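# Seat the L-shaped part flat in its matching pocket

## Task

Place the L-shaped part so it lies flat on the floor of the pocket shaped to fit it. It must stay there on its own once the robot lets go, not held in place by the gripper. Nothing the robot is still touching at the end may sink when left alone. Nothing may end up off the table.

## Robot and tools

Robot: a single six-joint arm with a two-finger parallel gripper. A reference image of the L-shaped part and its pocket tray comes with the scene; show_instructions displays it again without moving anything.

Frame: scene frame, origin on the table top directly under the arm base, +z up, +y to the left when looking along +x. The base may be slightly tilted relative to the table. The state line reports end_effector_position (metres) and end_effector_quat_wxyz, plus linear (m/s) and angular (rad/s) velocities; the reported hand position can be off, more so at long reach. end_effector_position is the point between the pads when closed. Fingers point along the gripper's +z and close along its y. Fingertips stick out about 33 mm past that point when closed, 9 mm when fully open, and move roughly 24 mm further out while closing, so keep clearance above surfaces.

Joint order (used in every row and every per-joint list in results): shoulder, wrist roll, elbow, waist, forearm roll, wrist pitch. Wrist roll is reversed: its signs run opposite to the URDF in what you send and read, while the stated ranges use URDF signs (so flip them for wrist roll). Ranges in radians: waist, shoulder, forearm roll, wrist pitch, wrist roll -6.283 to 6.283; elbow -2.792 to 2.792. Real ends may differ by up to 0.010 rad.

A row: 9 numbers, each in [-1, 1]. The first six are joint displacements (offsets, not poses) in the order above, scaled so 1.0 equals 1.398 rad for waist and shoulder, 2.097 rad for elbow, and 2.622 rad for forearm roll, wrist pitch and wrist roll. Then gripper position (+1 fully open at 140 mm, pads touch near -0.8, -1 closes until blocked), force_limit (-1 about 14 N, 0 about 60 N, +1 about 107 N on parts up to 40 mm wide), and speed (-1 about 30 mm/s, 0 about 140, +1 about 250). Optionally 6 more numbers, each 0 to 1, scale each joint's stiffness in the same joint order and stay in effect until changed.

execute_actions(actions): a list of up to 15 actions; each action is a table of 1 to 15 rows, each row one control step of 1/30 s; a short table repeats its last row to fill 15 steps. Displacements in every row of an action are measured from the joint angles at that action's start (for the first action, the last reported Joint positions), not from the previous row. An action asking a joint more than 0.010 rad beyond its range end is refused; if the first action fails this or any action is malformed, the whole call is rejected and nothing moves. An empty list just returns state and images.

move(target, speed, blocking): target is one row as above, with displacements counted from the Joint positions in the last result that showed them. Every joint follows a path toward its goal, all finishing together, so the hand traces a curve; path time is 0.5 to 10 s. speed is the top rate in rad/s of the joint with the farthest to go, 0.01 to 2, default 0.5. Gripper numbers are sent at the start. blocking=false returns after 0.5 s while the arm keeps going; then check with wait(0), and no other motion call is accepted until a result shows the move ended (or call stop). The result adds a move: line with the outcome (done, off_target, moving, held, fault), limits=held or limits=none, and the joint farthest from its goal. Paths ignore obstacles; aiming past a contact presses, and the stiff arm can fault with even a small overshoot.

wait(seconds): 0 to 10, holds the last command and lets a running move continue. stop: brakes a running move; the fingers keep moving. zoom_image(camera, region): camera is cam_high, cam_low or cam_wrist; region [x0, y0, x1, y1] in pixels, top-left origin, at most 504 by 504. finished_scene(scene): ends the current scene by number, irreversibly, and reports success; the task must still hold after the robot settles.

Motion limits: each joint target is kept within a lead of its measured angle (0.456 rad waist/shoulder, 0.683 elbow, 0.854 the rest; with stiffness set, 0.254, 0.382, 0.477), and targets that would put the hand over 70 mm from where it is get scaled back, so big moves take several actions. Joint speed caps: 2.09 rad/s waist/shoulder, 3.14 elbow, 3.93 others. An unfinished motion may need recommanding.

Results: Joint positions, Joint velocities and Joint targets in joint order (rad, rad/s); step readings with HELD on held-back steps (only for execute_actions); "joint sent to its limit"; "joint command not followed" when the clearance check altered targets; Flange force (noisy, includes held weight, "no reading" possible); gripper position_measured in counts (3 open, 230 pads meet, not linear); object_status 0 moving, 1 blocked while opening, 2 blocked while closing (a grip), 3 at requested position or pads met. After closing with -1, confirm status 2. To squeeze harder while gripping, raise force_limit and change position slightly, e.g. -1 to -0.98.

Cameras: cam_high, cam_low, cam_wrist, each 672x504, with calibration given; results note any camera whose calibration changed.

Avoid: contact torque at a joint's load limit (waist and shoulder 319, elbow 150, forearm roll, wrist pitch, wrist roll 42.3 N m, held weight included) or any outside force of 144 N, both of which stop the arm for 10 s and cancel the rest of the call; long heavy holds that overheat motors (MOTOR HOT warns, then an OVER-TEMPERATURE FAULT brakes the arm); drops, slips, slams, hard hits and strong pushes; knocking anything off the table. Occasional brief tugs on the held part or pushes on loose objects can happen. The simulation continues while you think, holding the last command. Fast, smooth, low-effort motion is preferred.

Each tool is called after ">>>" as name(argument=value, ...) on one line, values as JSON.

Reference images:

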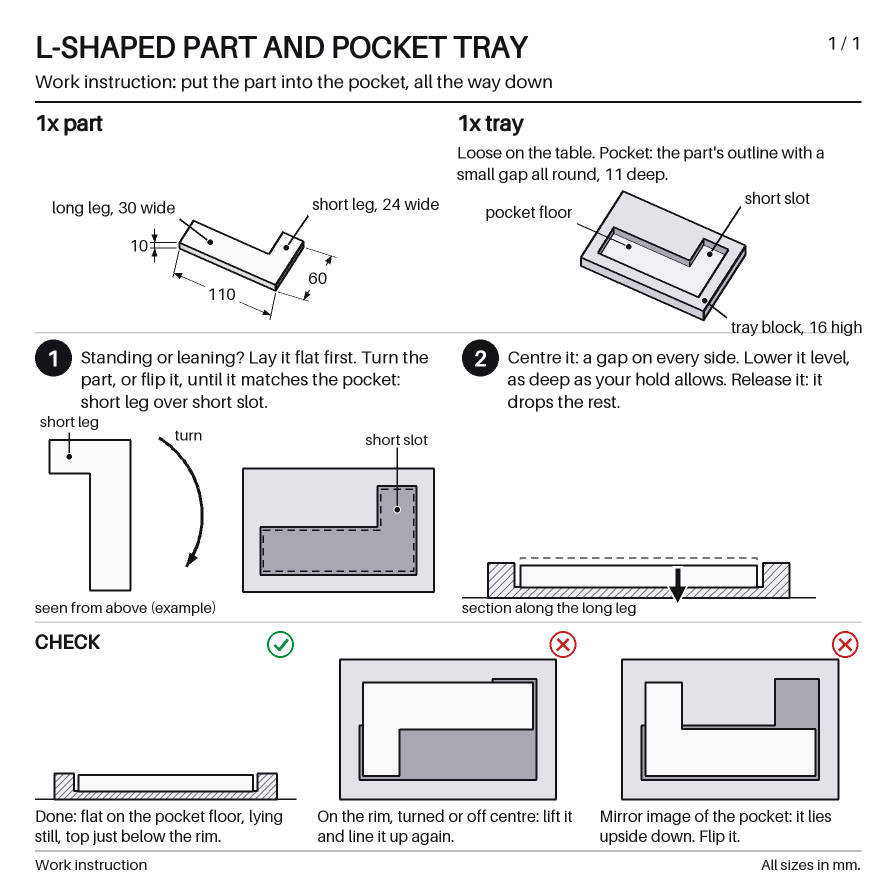

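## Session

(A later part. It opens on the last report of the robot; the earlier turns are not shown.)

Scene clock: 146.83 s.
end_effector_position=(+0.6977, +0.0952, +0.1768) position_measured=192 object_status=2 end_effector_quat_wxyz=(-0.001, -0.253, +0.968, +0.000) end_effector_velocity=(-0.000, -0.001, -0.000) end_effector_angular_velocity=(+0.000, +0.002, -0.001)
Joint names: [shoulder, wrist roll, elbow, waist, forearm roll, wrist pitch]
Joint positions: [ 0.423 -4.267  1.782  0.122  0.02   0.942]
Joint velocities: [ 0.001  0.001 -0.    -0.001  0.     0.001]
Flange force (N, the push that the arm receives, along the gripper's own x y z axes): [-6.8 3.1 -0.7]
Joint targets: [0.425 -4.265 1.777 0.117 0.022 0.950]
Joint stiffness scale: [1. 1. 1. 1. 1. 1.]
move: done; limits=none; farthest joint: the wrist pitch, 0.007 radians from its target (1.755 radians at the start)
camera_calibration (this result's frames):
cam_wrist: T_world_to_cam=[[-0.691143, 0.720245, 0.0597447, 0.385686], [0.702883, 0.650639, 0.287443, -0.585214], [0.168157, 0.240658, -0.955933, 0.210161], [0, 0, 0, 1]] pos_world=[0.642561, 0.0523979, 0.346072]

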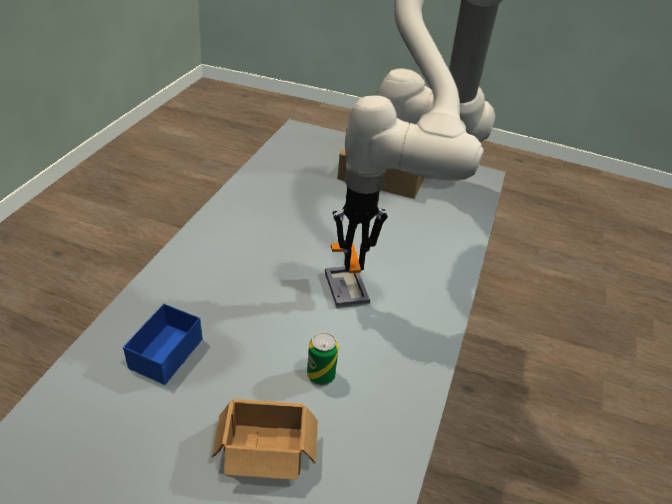

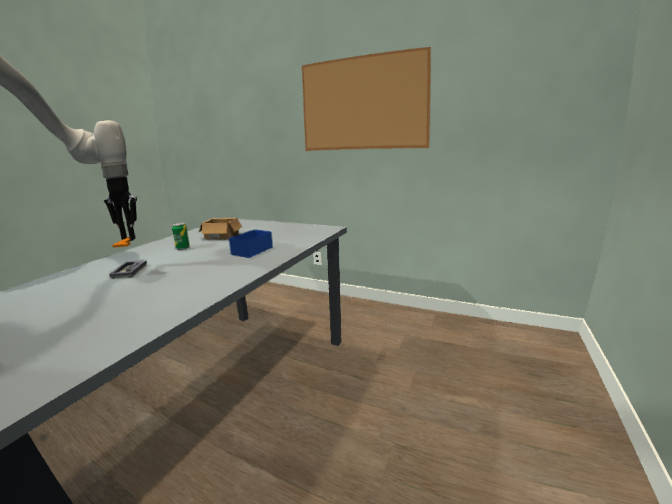

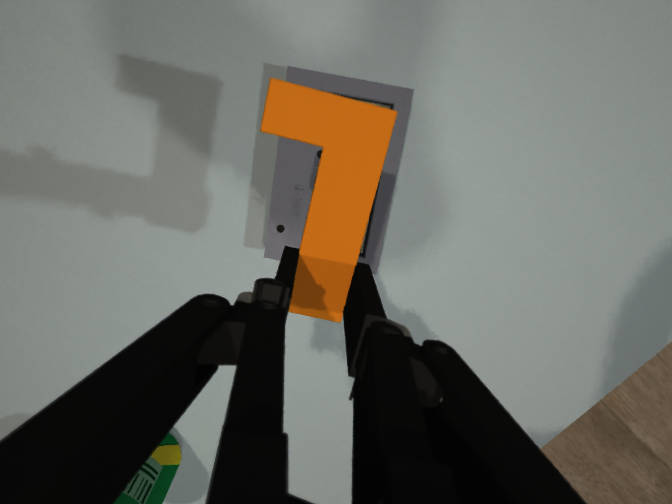

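>>> move(target=[0.0411, 0.0198, 0.0456, 0.021, 0.0008, -0.0584, -1, 0.5, -0.5], speed=0.3)

>>> zoom_image(camera="cam_wrist", region=[200, 30, 480, 350])

Scene clock: 152.60 s.
end_effector_position=(+0.6734, +0.1079, +0.0992) position_measured=192 object_status=2 end_effector_quat_wxyz=(-0.001, -0.287, +0.958, -0.000) end_effector_velocity=(+0.000, +0.000, -0.000) end_effector_angular_velocity=(-0.001, -0.001, +0.002)
Joint names: [shoulder, wrist roll, elbow, waist, forearm roll, wrist pitch]
Joint positions: [ 0.479 -4.218  1.873  0.146  0.02   0.796]
Joint velocities: [ 0.001  0.001 -0.     0.001 -0.001 -0.001]
Flange force (N, the push that the arm receives, along the gripper's own x y z axes): [-6.7 3.7 -1.0]
Joint targets: [0.480 -4.216 1.877 0.151 0.022 0.789]
Joint stiffness scale: [1. 1. 1. 1. 1. 1.]
move: done; limits=none; farthest joint: the wrist pitch, 0.008 radians from its target (0.154 radians at the start)
camera_calibration (this result's frames):
cam_wrist: T_world_to_cam=[[-0.740236, 0.669745, 0.0591009, 0.402989], [0.655419, 0.699205, 0.28555, -0.527145], [0.149922, 0.25011, -0.95654, 0.148352], [0, 0, 0, 1]] pos_world=[0.621566, 0.0615779, 0.268614]

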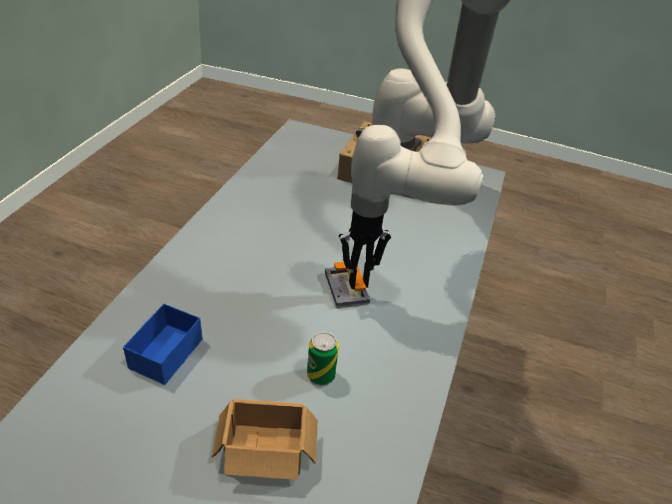

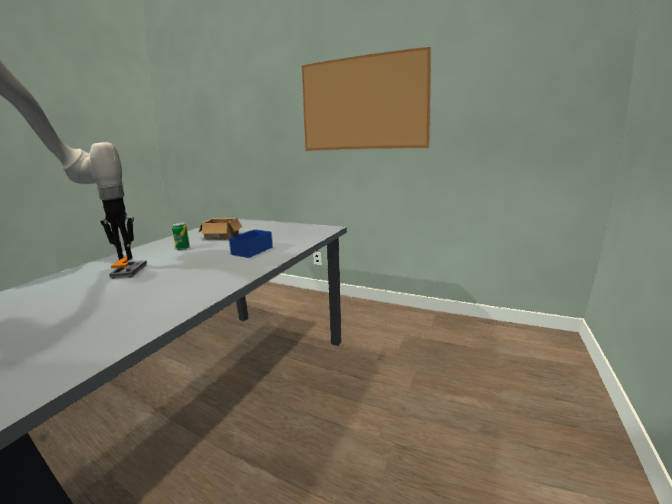

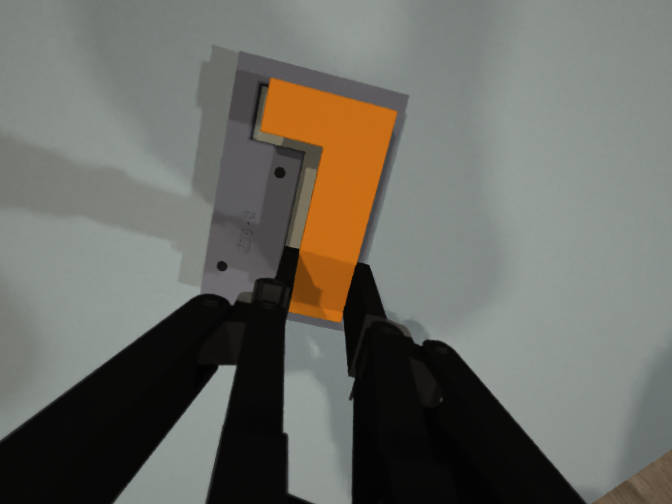

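Region (200, 30, 480, 350) of cam_wrist's 672x504 image, scaled by 1.575, with more detail than that image has; it fills the left 441 columns of this view, and the rest is white.

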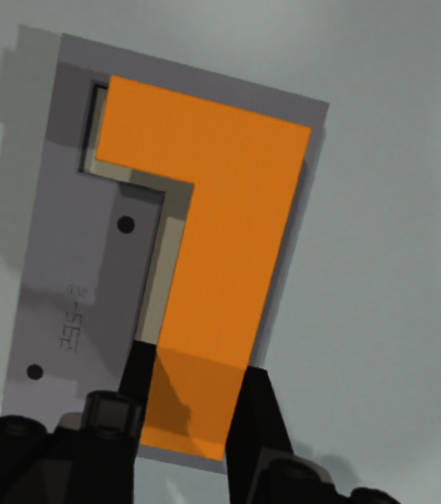

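>>> move(target=[0.0134, 0.0032, -0.0066, -0.0079, 0.0008, -0.0057, -1, 0.5, -0.5], speed=0.1)

>>> zoom_image(camera="cam_wrist", region=[200, 30, 480, 350])

Scene clock: 163.80 s.
end_effector_position=(+0.6802, +0.1045, +0.0914) position_measured=192 object_status=2 end_effector_quat_wxyz=(-0.001, -0.287, +0.958, -0.000) end_effector_velocity=(+0.001, +0.001, +0.000) end_effector_angular_velocity=(-0.000, -0.002, +0.002)
Joint names: [shoulder, wrist roll, elbow, waist, forearm roll, wrist pitch]
Joint positions: [ 0.495 -4.213  1.864  0.14   0.02   0.789]
Joint velocities: [ 0.     0.001 -0.001  0.001 -0.    -0.001]
Flange force (N, the push that the arm receives, along the gripper's own x y z axes): [-5.5 2.8 -1.0]
Joint targets: [0.497 -4.210 1.859 0.135 0.022 0.782]
Joint stiffness scale: [1. 1. 1. 1. 1. 1.]
move: done; limits=none; farthest joint: the wrist pitch, 0.008 radians from its target (0.015 radians at the start)
camera_calibration (this result's frames):
cam_wrist: T_world_to_cam=[[-0.740052, 0.669966, 0.0588977, 0.410575], [0.65556, 0.699027, 0.28566, -0.527093], [0.150212, 0.250015, -0.956519, 0.14058], [0, 0, 0, 1]] pos_world=[0.628271, 0.0582344, 0.260855]

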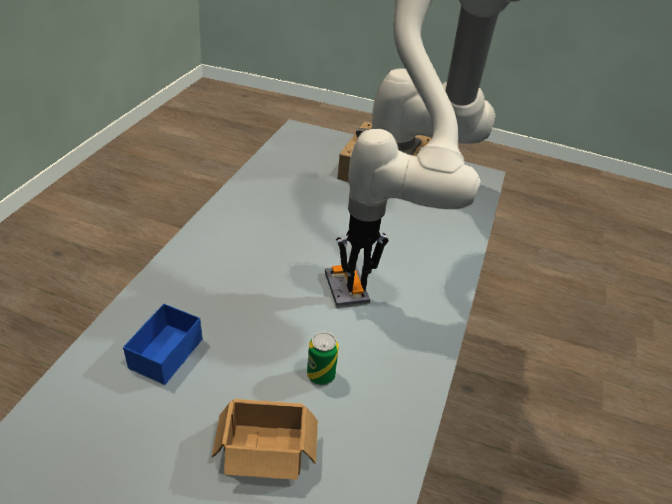

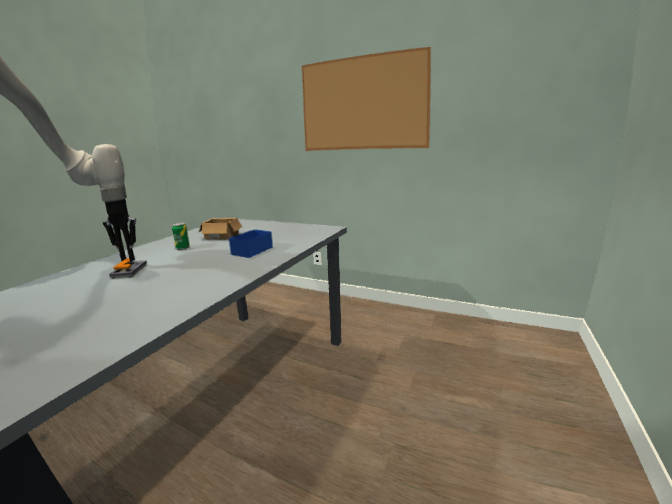

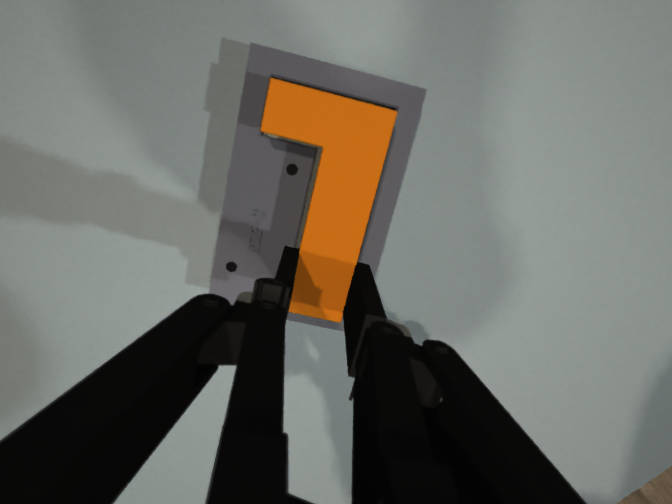

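Region (200, 30, 480, 350) of cam_wrist's 672x504 image, scaled by 1.575, with more detail than that image has; it fills the left 441 columns of this view, and the rest is white.

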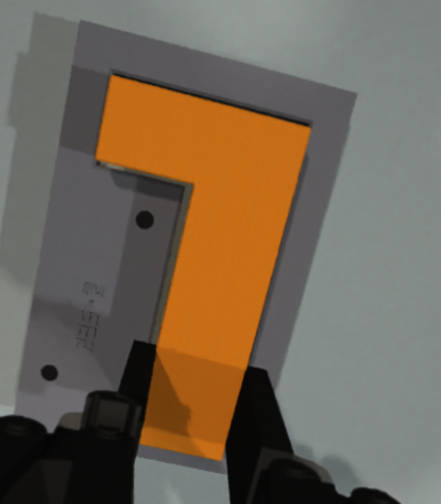

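>>> move(target=[0.0083, 0.001, 0.0041, -0.0036, 0.0008, -0.0077, -1, 0.5, -0.5], speed=0.05)

>>> zoom_image(camera="cam_wrist", region=[200, 30, 480, 350])

Scene clock: 167.37 s.
end_effector_position=(+0.6799, +0.1043, +0.0834) position_measured=192 object_status=2 end_effector_quat_wxyz=(-0.002, -0.287, +0.958, -0.001) end_effector_velocity=(+0.000, -0.000, -0.000) end_effector_angular_velocity=(-0.001, -0.001, +0.001)
Joint names: [shoulder, wrist roll, elbow, waist, forearm roll, wrist pitch]
Joint positions: [ 0.505 -4.213  1.867  0.14   0.02   0.776]
Joint velocities: [ 0.     0.001 -0.    -0.    -0.001 -0.001]
Flange force (N, the push that the arm receives, along the gripper's own x y z axes): [-6.3 2.3 -1.5]
Joint targets: [0.507 -4.210 1.872 0.135 0.022 0.769]
Joint stiffness scale: [1. 1. 1. 1. 1. 1.]
move: done; limits=none; farthest joint: the wrist pitch, 0.007 radians from its target (0.020 radians at the start)
camera_calibration (this result's frames):
cam_wrist: T_world_to_cam=[[-0.739943, 0.670077, 0.0590102, 0.410917], [0.655753, 0.699002, 0.285279, -0.524588], [0.14991, 0.249786, -0.956626, 0.133214], [0, 0, 0, 1]] pos_world=[0.628085, 0.0580674, 0.252841]

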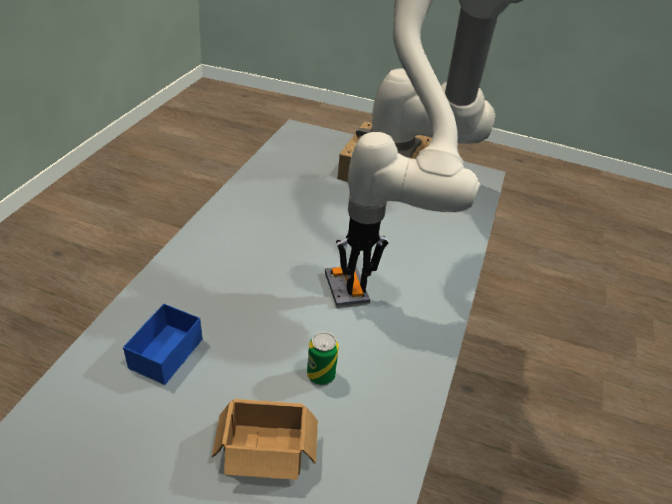

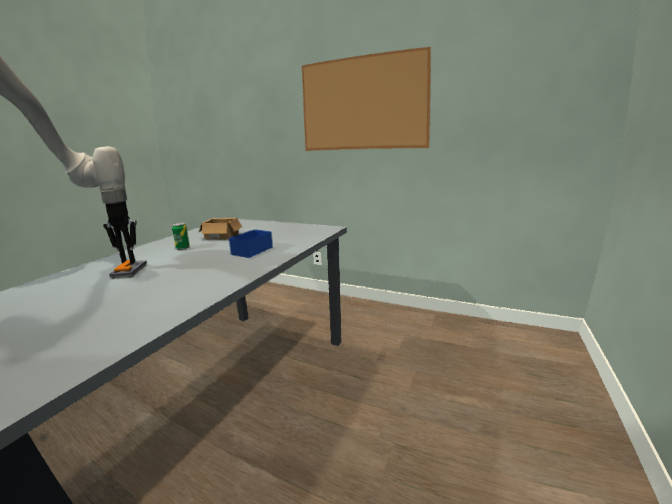

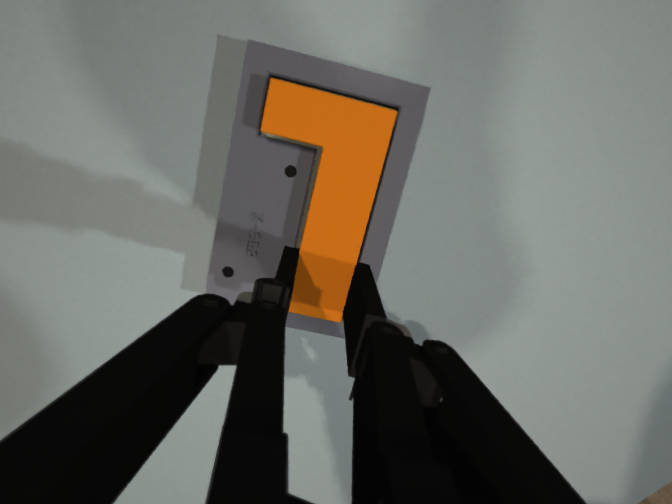

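Region (200, 30, 480, 350) of cam_wrist's 672x504 image, scaled by 1.575, with more detail than that image has; it fills the left 441 columns of this view, and the rest is white.

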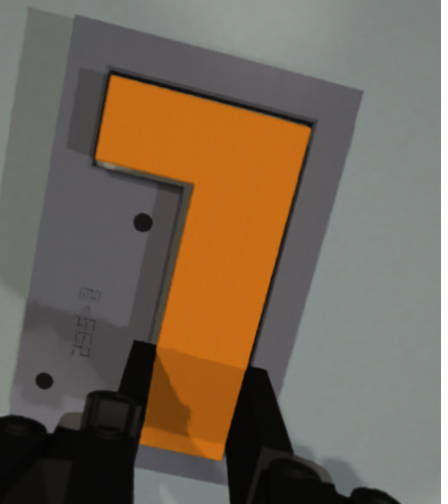

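>>> move(target=[0.004, 0.001, 0.003, -0.0036, 0.0008, -0.0046, -1, 0.5, -0.5], speed=0.02)

>>> zoom_image(camera="cam_wrist", region=[200, 30, 480, 350])

Scene clock: 169.03 s.
end_effector_position=(+0.6798, +0.1042, +0.0804) position_measured=192 object_status=2 end_effector_quat_wxyz=(-0.002, -0.287, +0.958, -0.001) end_effector_velocity=(+0.000, -0.000, -0.000) end_effector_angular_velocity=(+0.001, -0.000, -0.002)
Joint names: [shoulder, wrist roll, elbow, waist, forearm roll, wrist pitch]
Joint positions: [ 0.508 -4.213  1.869  0.14   0.02   0.771]
Joint velocities: [ 0.001 -0.     0.    -0.001  0.001 -0.001]
Flange force (N, the push that the arm receives, along the gripper's own x y z axes): [-7.2 1.8 -1.6]
Joint targets: [0.510 -4.210 1.874 0.135 0.022 0.764]
Joint stiffness scale: [1. 1. 1. 1. 1. 1.]
move: done; limits=none; farthest joint: the wrist pitch, 0.007 radians from its target (0.012 radians at the start)
camera_calibration (this result's frames):
cam_wrist: T_world_to_cam=[[-0.739889, 0.670132, 0.0590434, 0.410985], [0.655835, 0.69898, 0.285145, -0.523624], [0.149815, 0.249699, -0.956664, 0.13051], [0, 0, 0, 1]] pos_world=[0.627942, 0.0580001, 0.249897]

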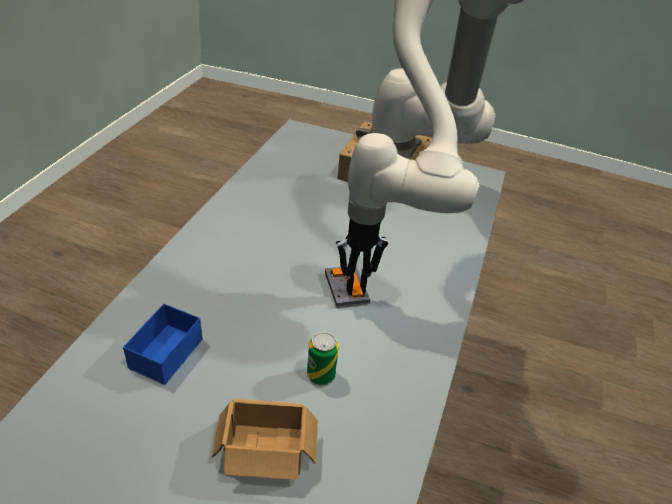

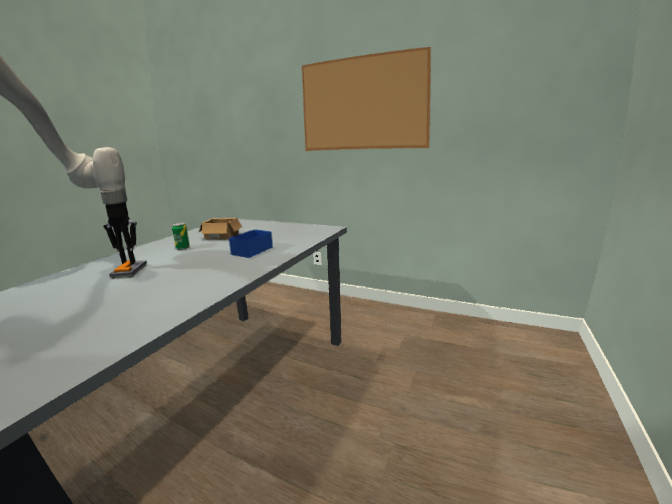

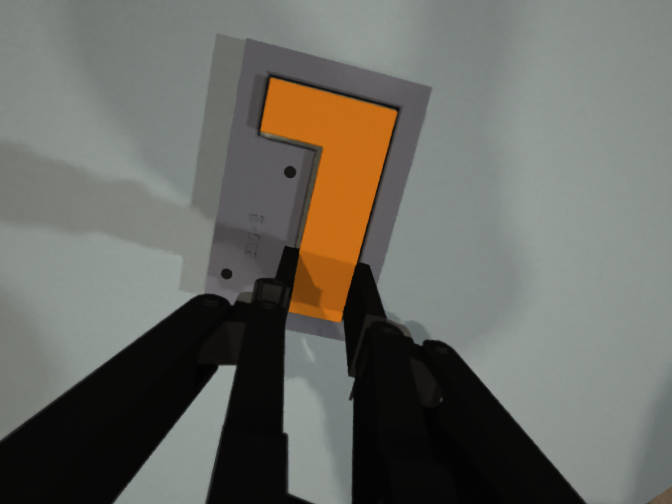

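Region (200, 30, 480, 350) of cam_wrist's 672x504 image, scaled by 1.575, with more detail than that image has; it fills the left 441 columns of this view, and the rest is white.

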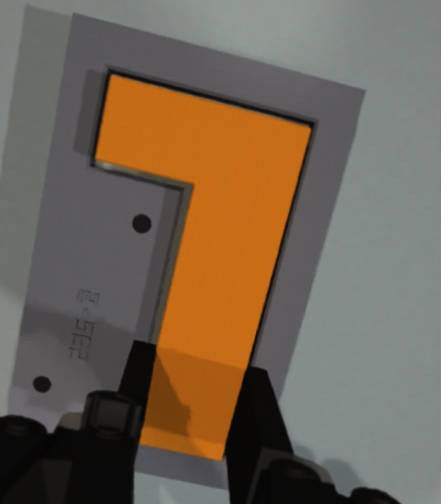

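>>> move(target=[0.0033, 0.001, 0.0028, -0.0036, 0.0008, -0.004, -1, 0.5, -0.5], speed=0.02)

>>> zoom_image(camera="cam_wrist", region=[200, 30, 480, 350])

Scene clock: 170.90 s.
end_effector_position=(+0.6796, +0.1041, +0.0783) position_measured=192 object_status=2 end_effector_quat_wxyz=(-0.002, -0.287, +0.958, -0.001) end_effector_velocity=(+0.000, +0.000, -0.000) end_effector_angular_velocity=(-0.000, -0.001, +0.000)
Joint names: [shoulder, wrist roll, elbow, waist, forearm roll, wrist pitch]
Joint positions: [ 0.51  -4.213  1.87   0.14   0.02   0.768]
Joint velocities: [-0.     0.     0.     0.    -0.    -0.001]
Flange force (N, the push that the arm receives, along the gripper's own x y z axes): [-7.9 3.0 0.3]
Joint targets: [0.513 -4.210 1.875 0.135 0.022 0.760]
Joint stiffness scale: [1. 1. 1. 1. 1. 1.]
move: done; limits=none; farthest joint: the wrist pitch, 0.007 radians from its target (0.010 radians at the start)
camera_calibration (this result's frames):
cam_wrist: T_world_to_cam=[[-0.739838, 0.670174, 0.0592188, 0.410949], [0.655957, 0.698969, 0.284891, -0.522896], [0.149534, 0.249618, -0.956729, 0.128735], [0, 0, 0, 1]] pos_world=[0.627783, 0.0579469, 0.247797]

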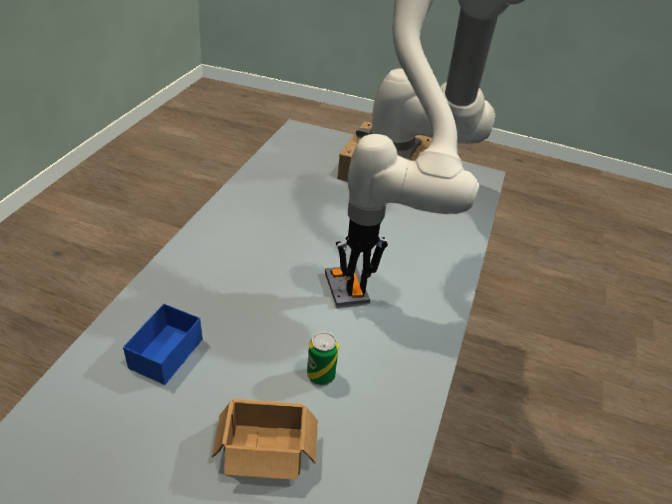

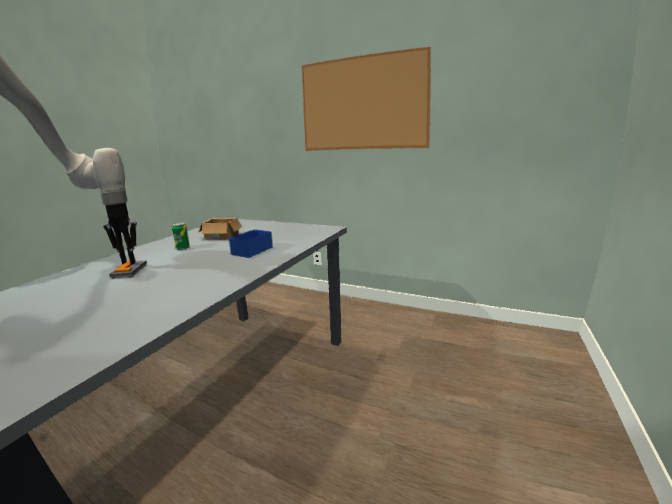

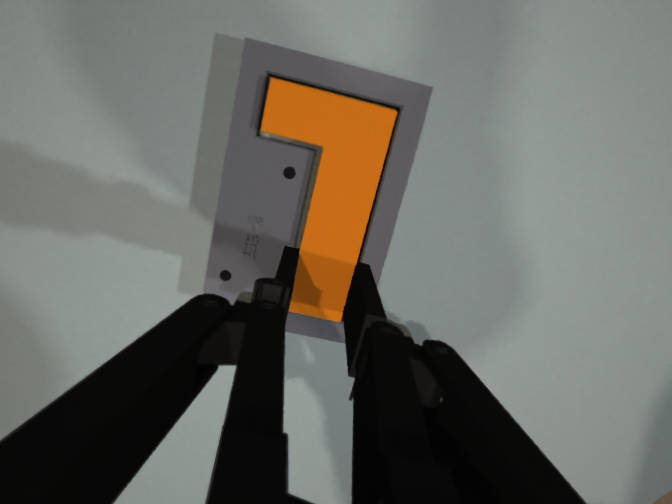

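Region (200, 30, 480, 350) of cam_wrist's 672x504 image, scaled by 1.575, with more detail than that image has; it fills the left 441 columns of this view, and the rest is white.

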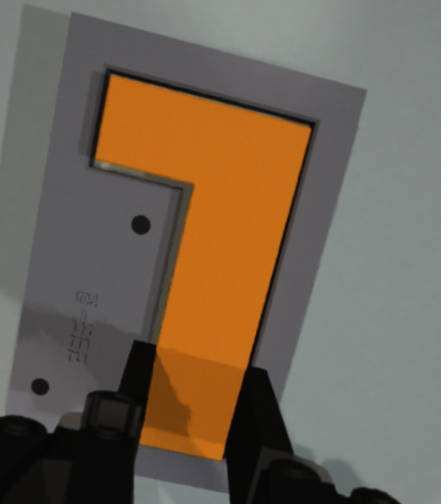

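Good enough; release and lift away.

>>> move(target=[0.0015, 0.001, 0.0024, -0.0036, 0.0008, -0.0027, -0.2, 0.5, -0.3], speed=0.02)

>>> move(target=[-0.045, 0.001, -0.013, -0.0036, 0.0008, 0.034, 0.3, 0.5, 0], speed=0.2)

>>> zoom_image(camera="cam_wrist", region=[200, 30, 480, 350])

Scene clock: 172.73 s.
end_effector_position=(+0.6794, +0.1041, +0.0782) position_measured=154 object_status=3 end_effector_quat_wxyz=(-0.002, -0.287, +0.958, -0.000) end_effector_velocity=(+0.000, -0.000, +0.000) end_effector_angular_velocity=(-0.000, -0.001, -0.000)
Joint names: [shoulder, wrist roll, elbow, waist, forearm roll, wrist pitch]
Joint positions: [ 0.511 -4.213  1.87   0.14   0.02   0.768]
Joint velocities: [-0.001 -0.    -0.    -0.    -0.001 -0.   ]
Flange force (N, the push that the arm receives, along the gripper's own x y z axes): [-7.3 2.2 -0.5]
Joint targets: [0.513 -4.210 1.875 0.135 0.022 0.761]
Joint stiffness scale: [1. 1. 1. 1. 1. 1.]
move: done; limits=none; farthest joint: the wrist pitch, 0.007 radians from its target (0.007 radians at the start)
camera_calibration (this result's frames):
cam_wrist: T_world_to_cam=[[-0.739822, 0.670179, 0.0593607, 0.410804], [0.656021, 0.698972, 0.284736, -0.522748], [0.149333, 0.249596, -0.956766, 0.128787], [0, 0, 0, 1]] pos_world=[0.627623, 0.0579295, 0.247679]

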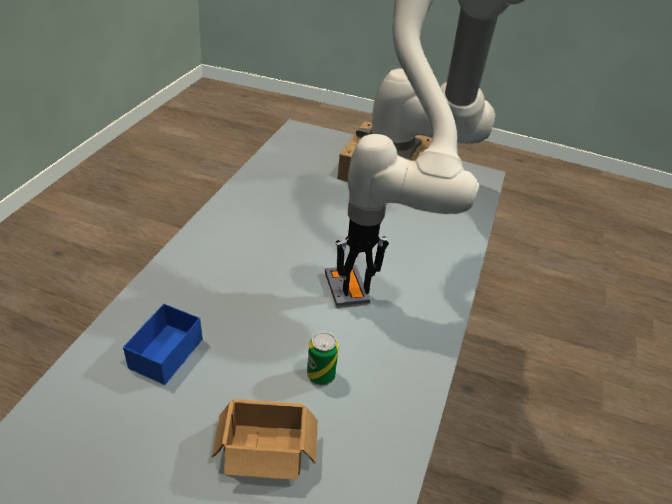

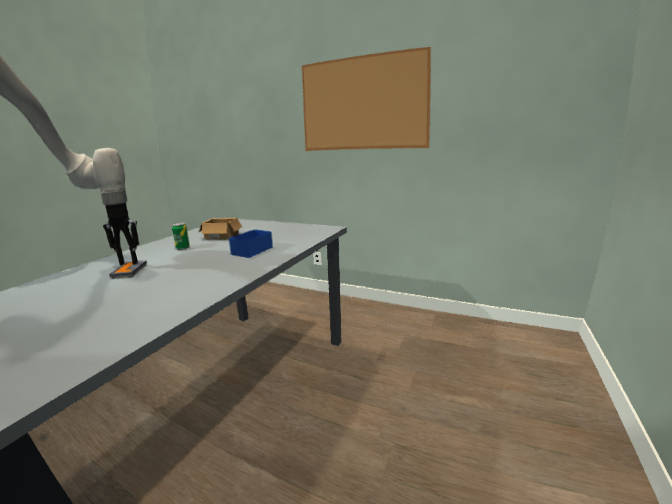

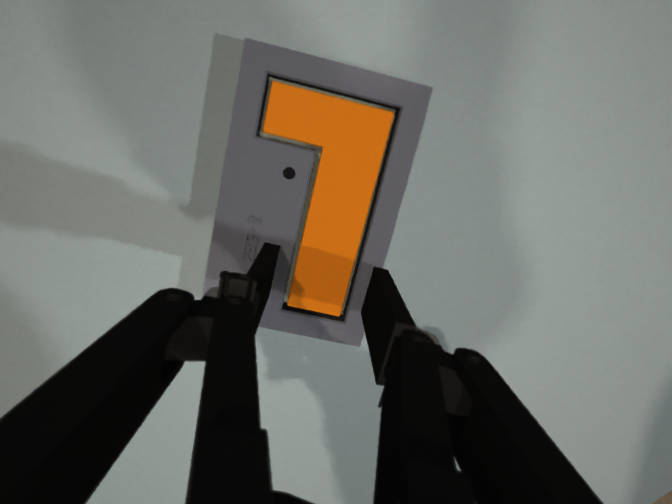

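Scene clock: 173.60 s.
end_effector_position=(+0.6786, +0.1053, +0.1293) position_measured=91 object_status=3 end_effector_quat_wxyz=(-0.001, -0.287, +0.958, -0.000) end_effector_velocity=(-0.001, -0.001, -0.000) end_effector_angular_velocity=(-0.001, +0.002, +0.000)
Joint names: [shoulder, wrist roll, elbow, waist, forearm roll, wrist pitch]
Joint positions: [ 0.449 -4.213  1.848  0.14   0.02   0.849]
Joint velocities: [ 0.     0.001  0.    -0.    -0.     0.001]
Flange force (N, the push that the arm receives, along the gripper's own x y z axes): [-7.2 2.5 -1.0]
Joint targets: [0.448 -4.210 1.843 0.135 0.022 0.857]
Joint stiffness scale: [1. 1. 1. 1. 1. 1.]
move: done; limits=none; farthest joint: the wrist pitch, 0.008 radians from its target (0.090 radians at the start)
camera_calibration (this result's frames):
cam_wrist: T_world_to_cam=[[-0.740652, 0.669286, 0.0590774, 0.407155], [0.65478, 0.699282, 0.286823, -0.537079], [0.150655, 0.251119, -0.95616, 0.176367], [0, 0, 0, 1]] pos_world=[0.626659, 0.0587771, 0.298629]

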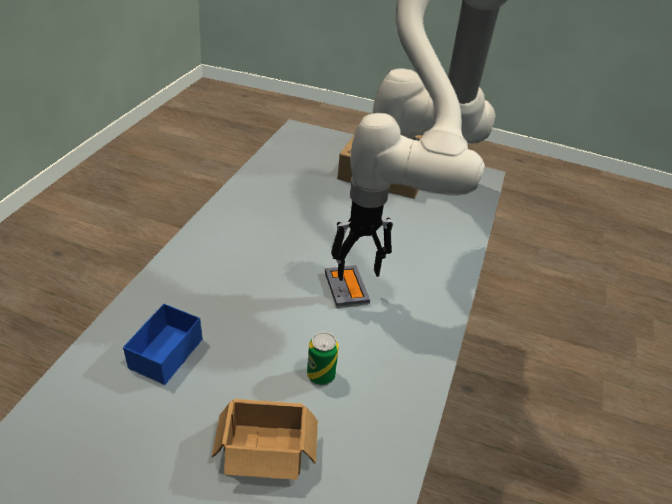

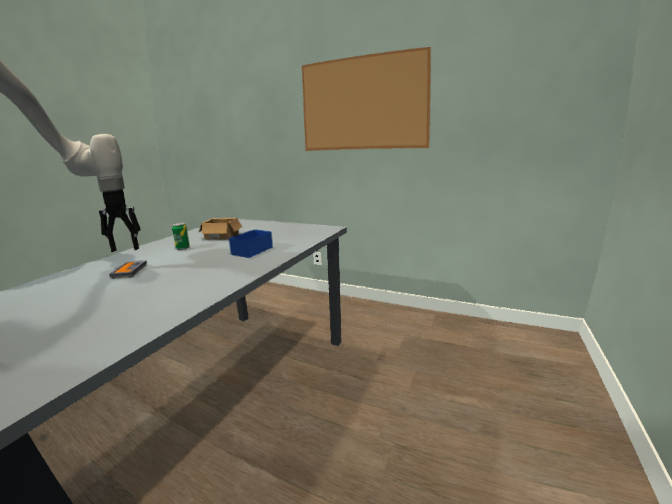

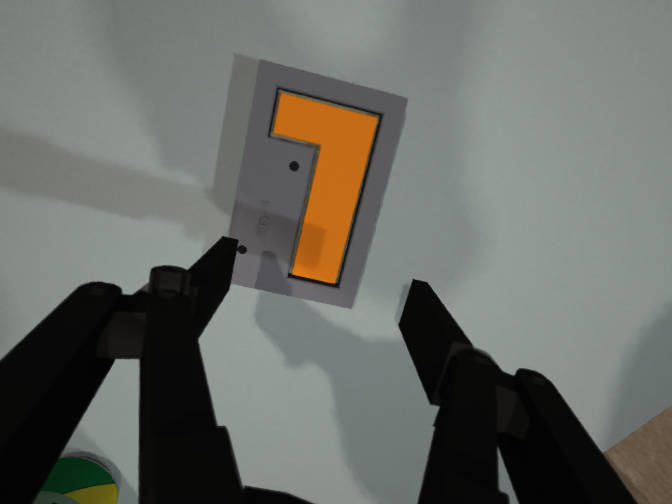

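Region (200, 30, 480, 350) of cam_wrist's 672x504 image, scaled by 1.575, with more detail than that image has; it fills the left 441 columns of this view, and the rest is white.

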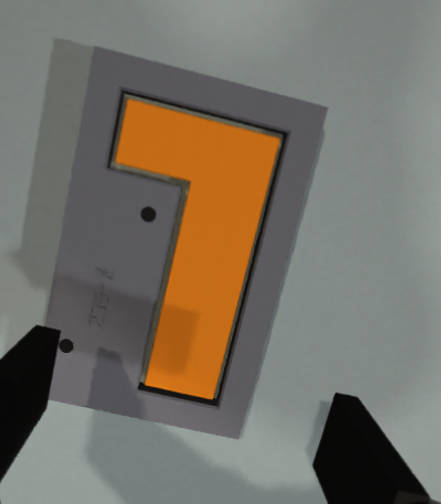

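The part sits in the pocket.

>>> finished_scene(scene=1)

The scene is finished: the task was done.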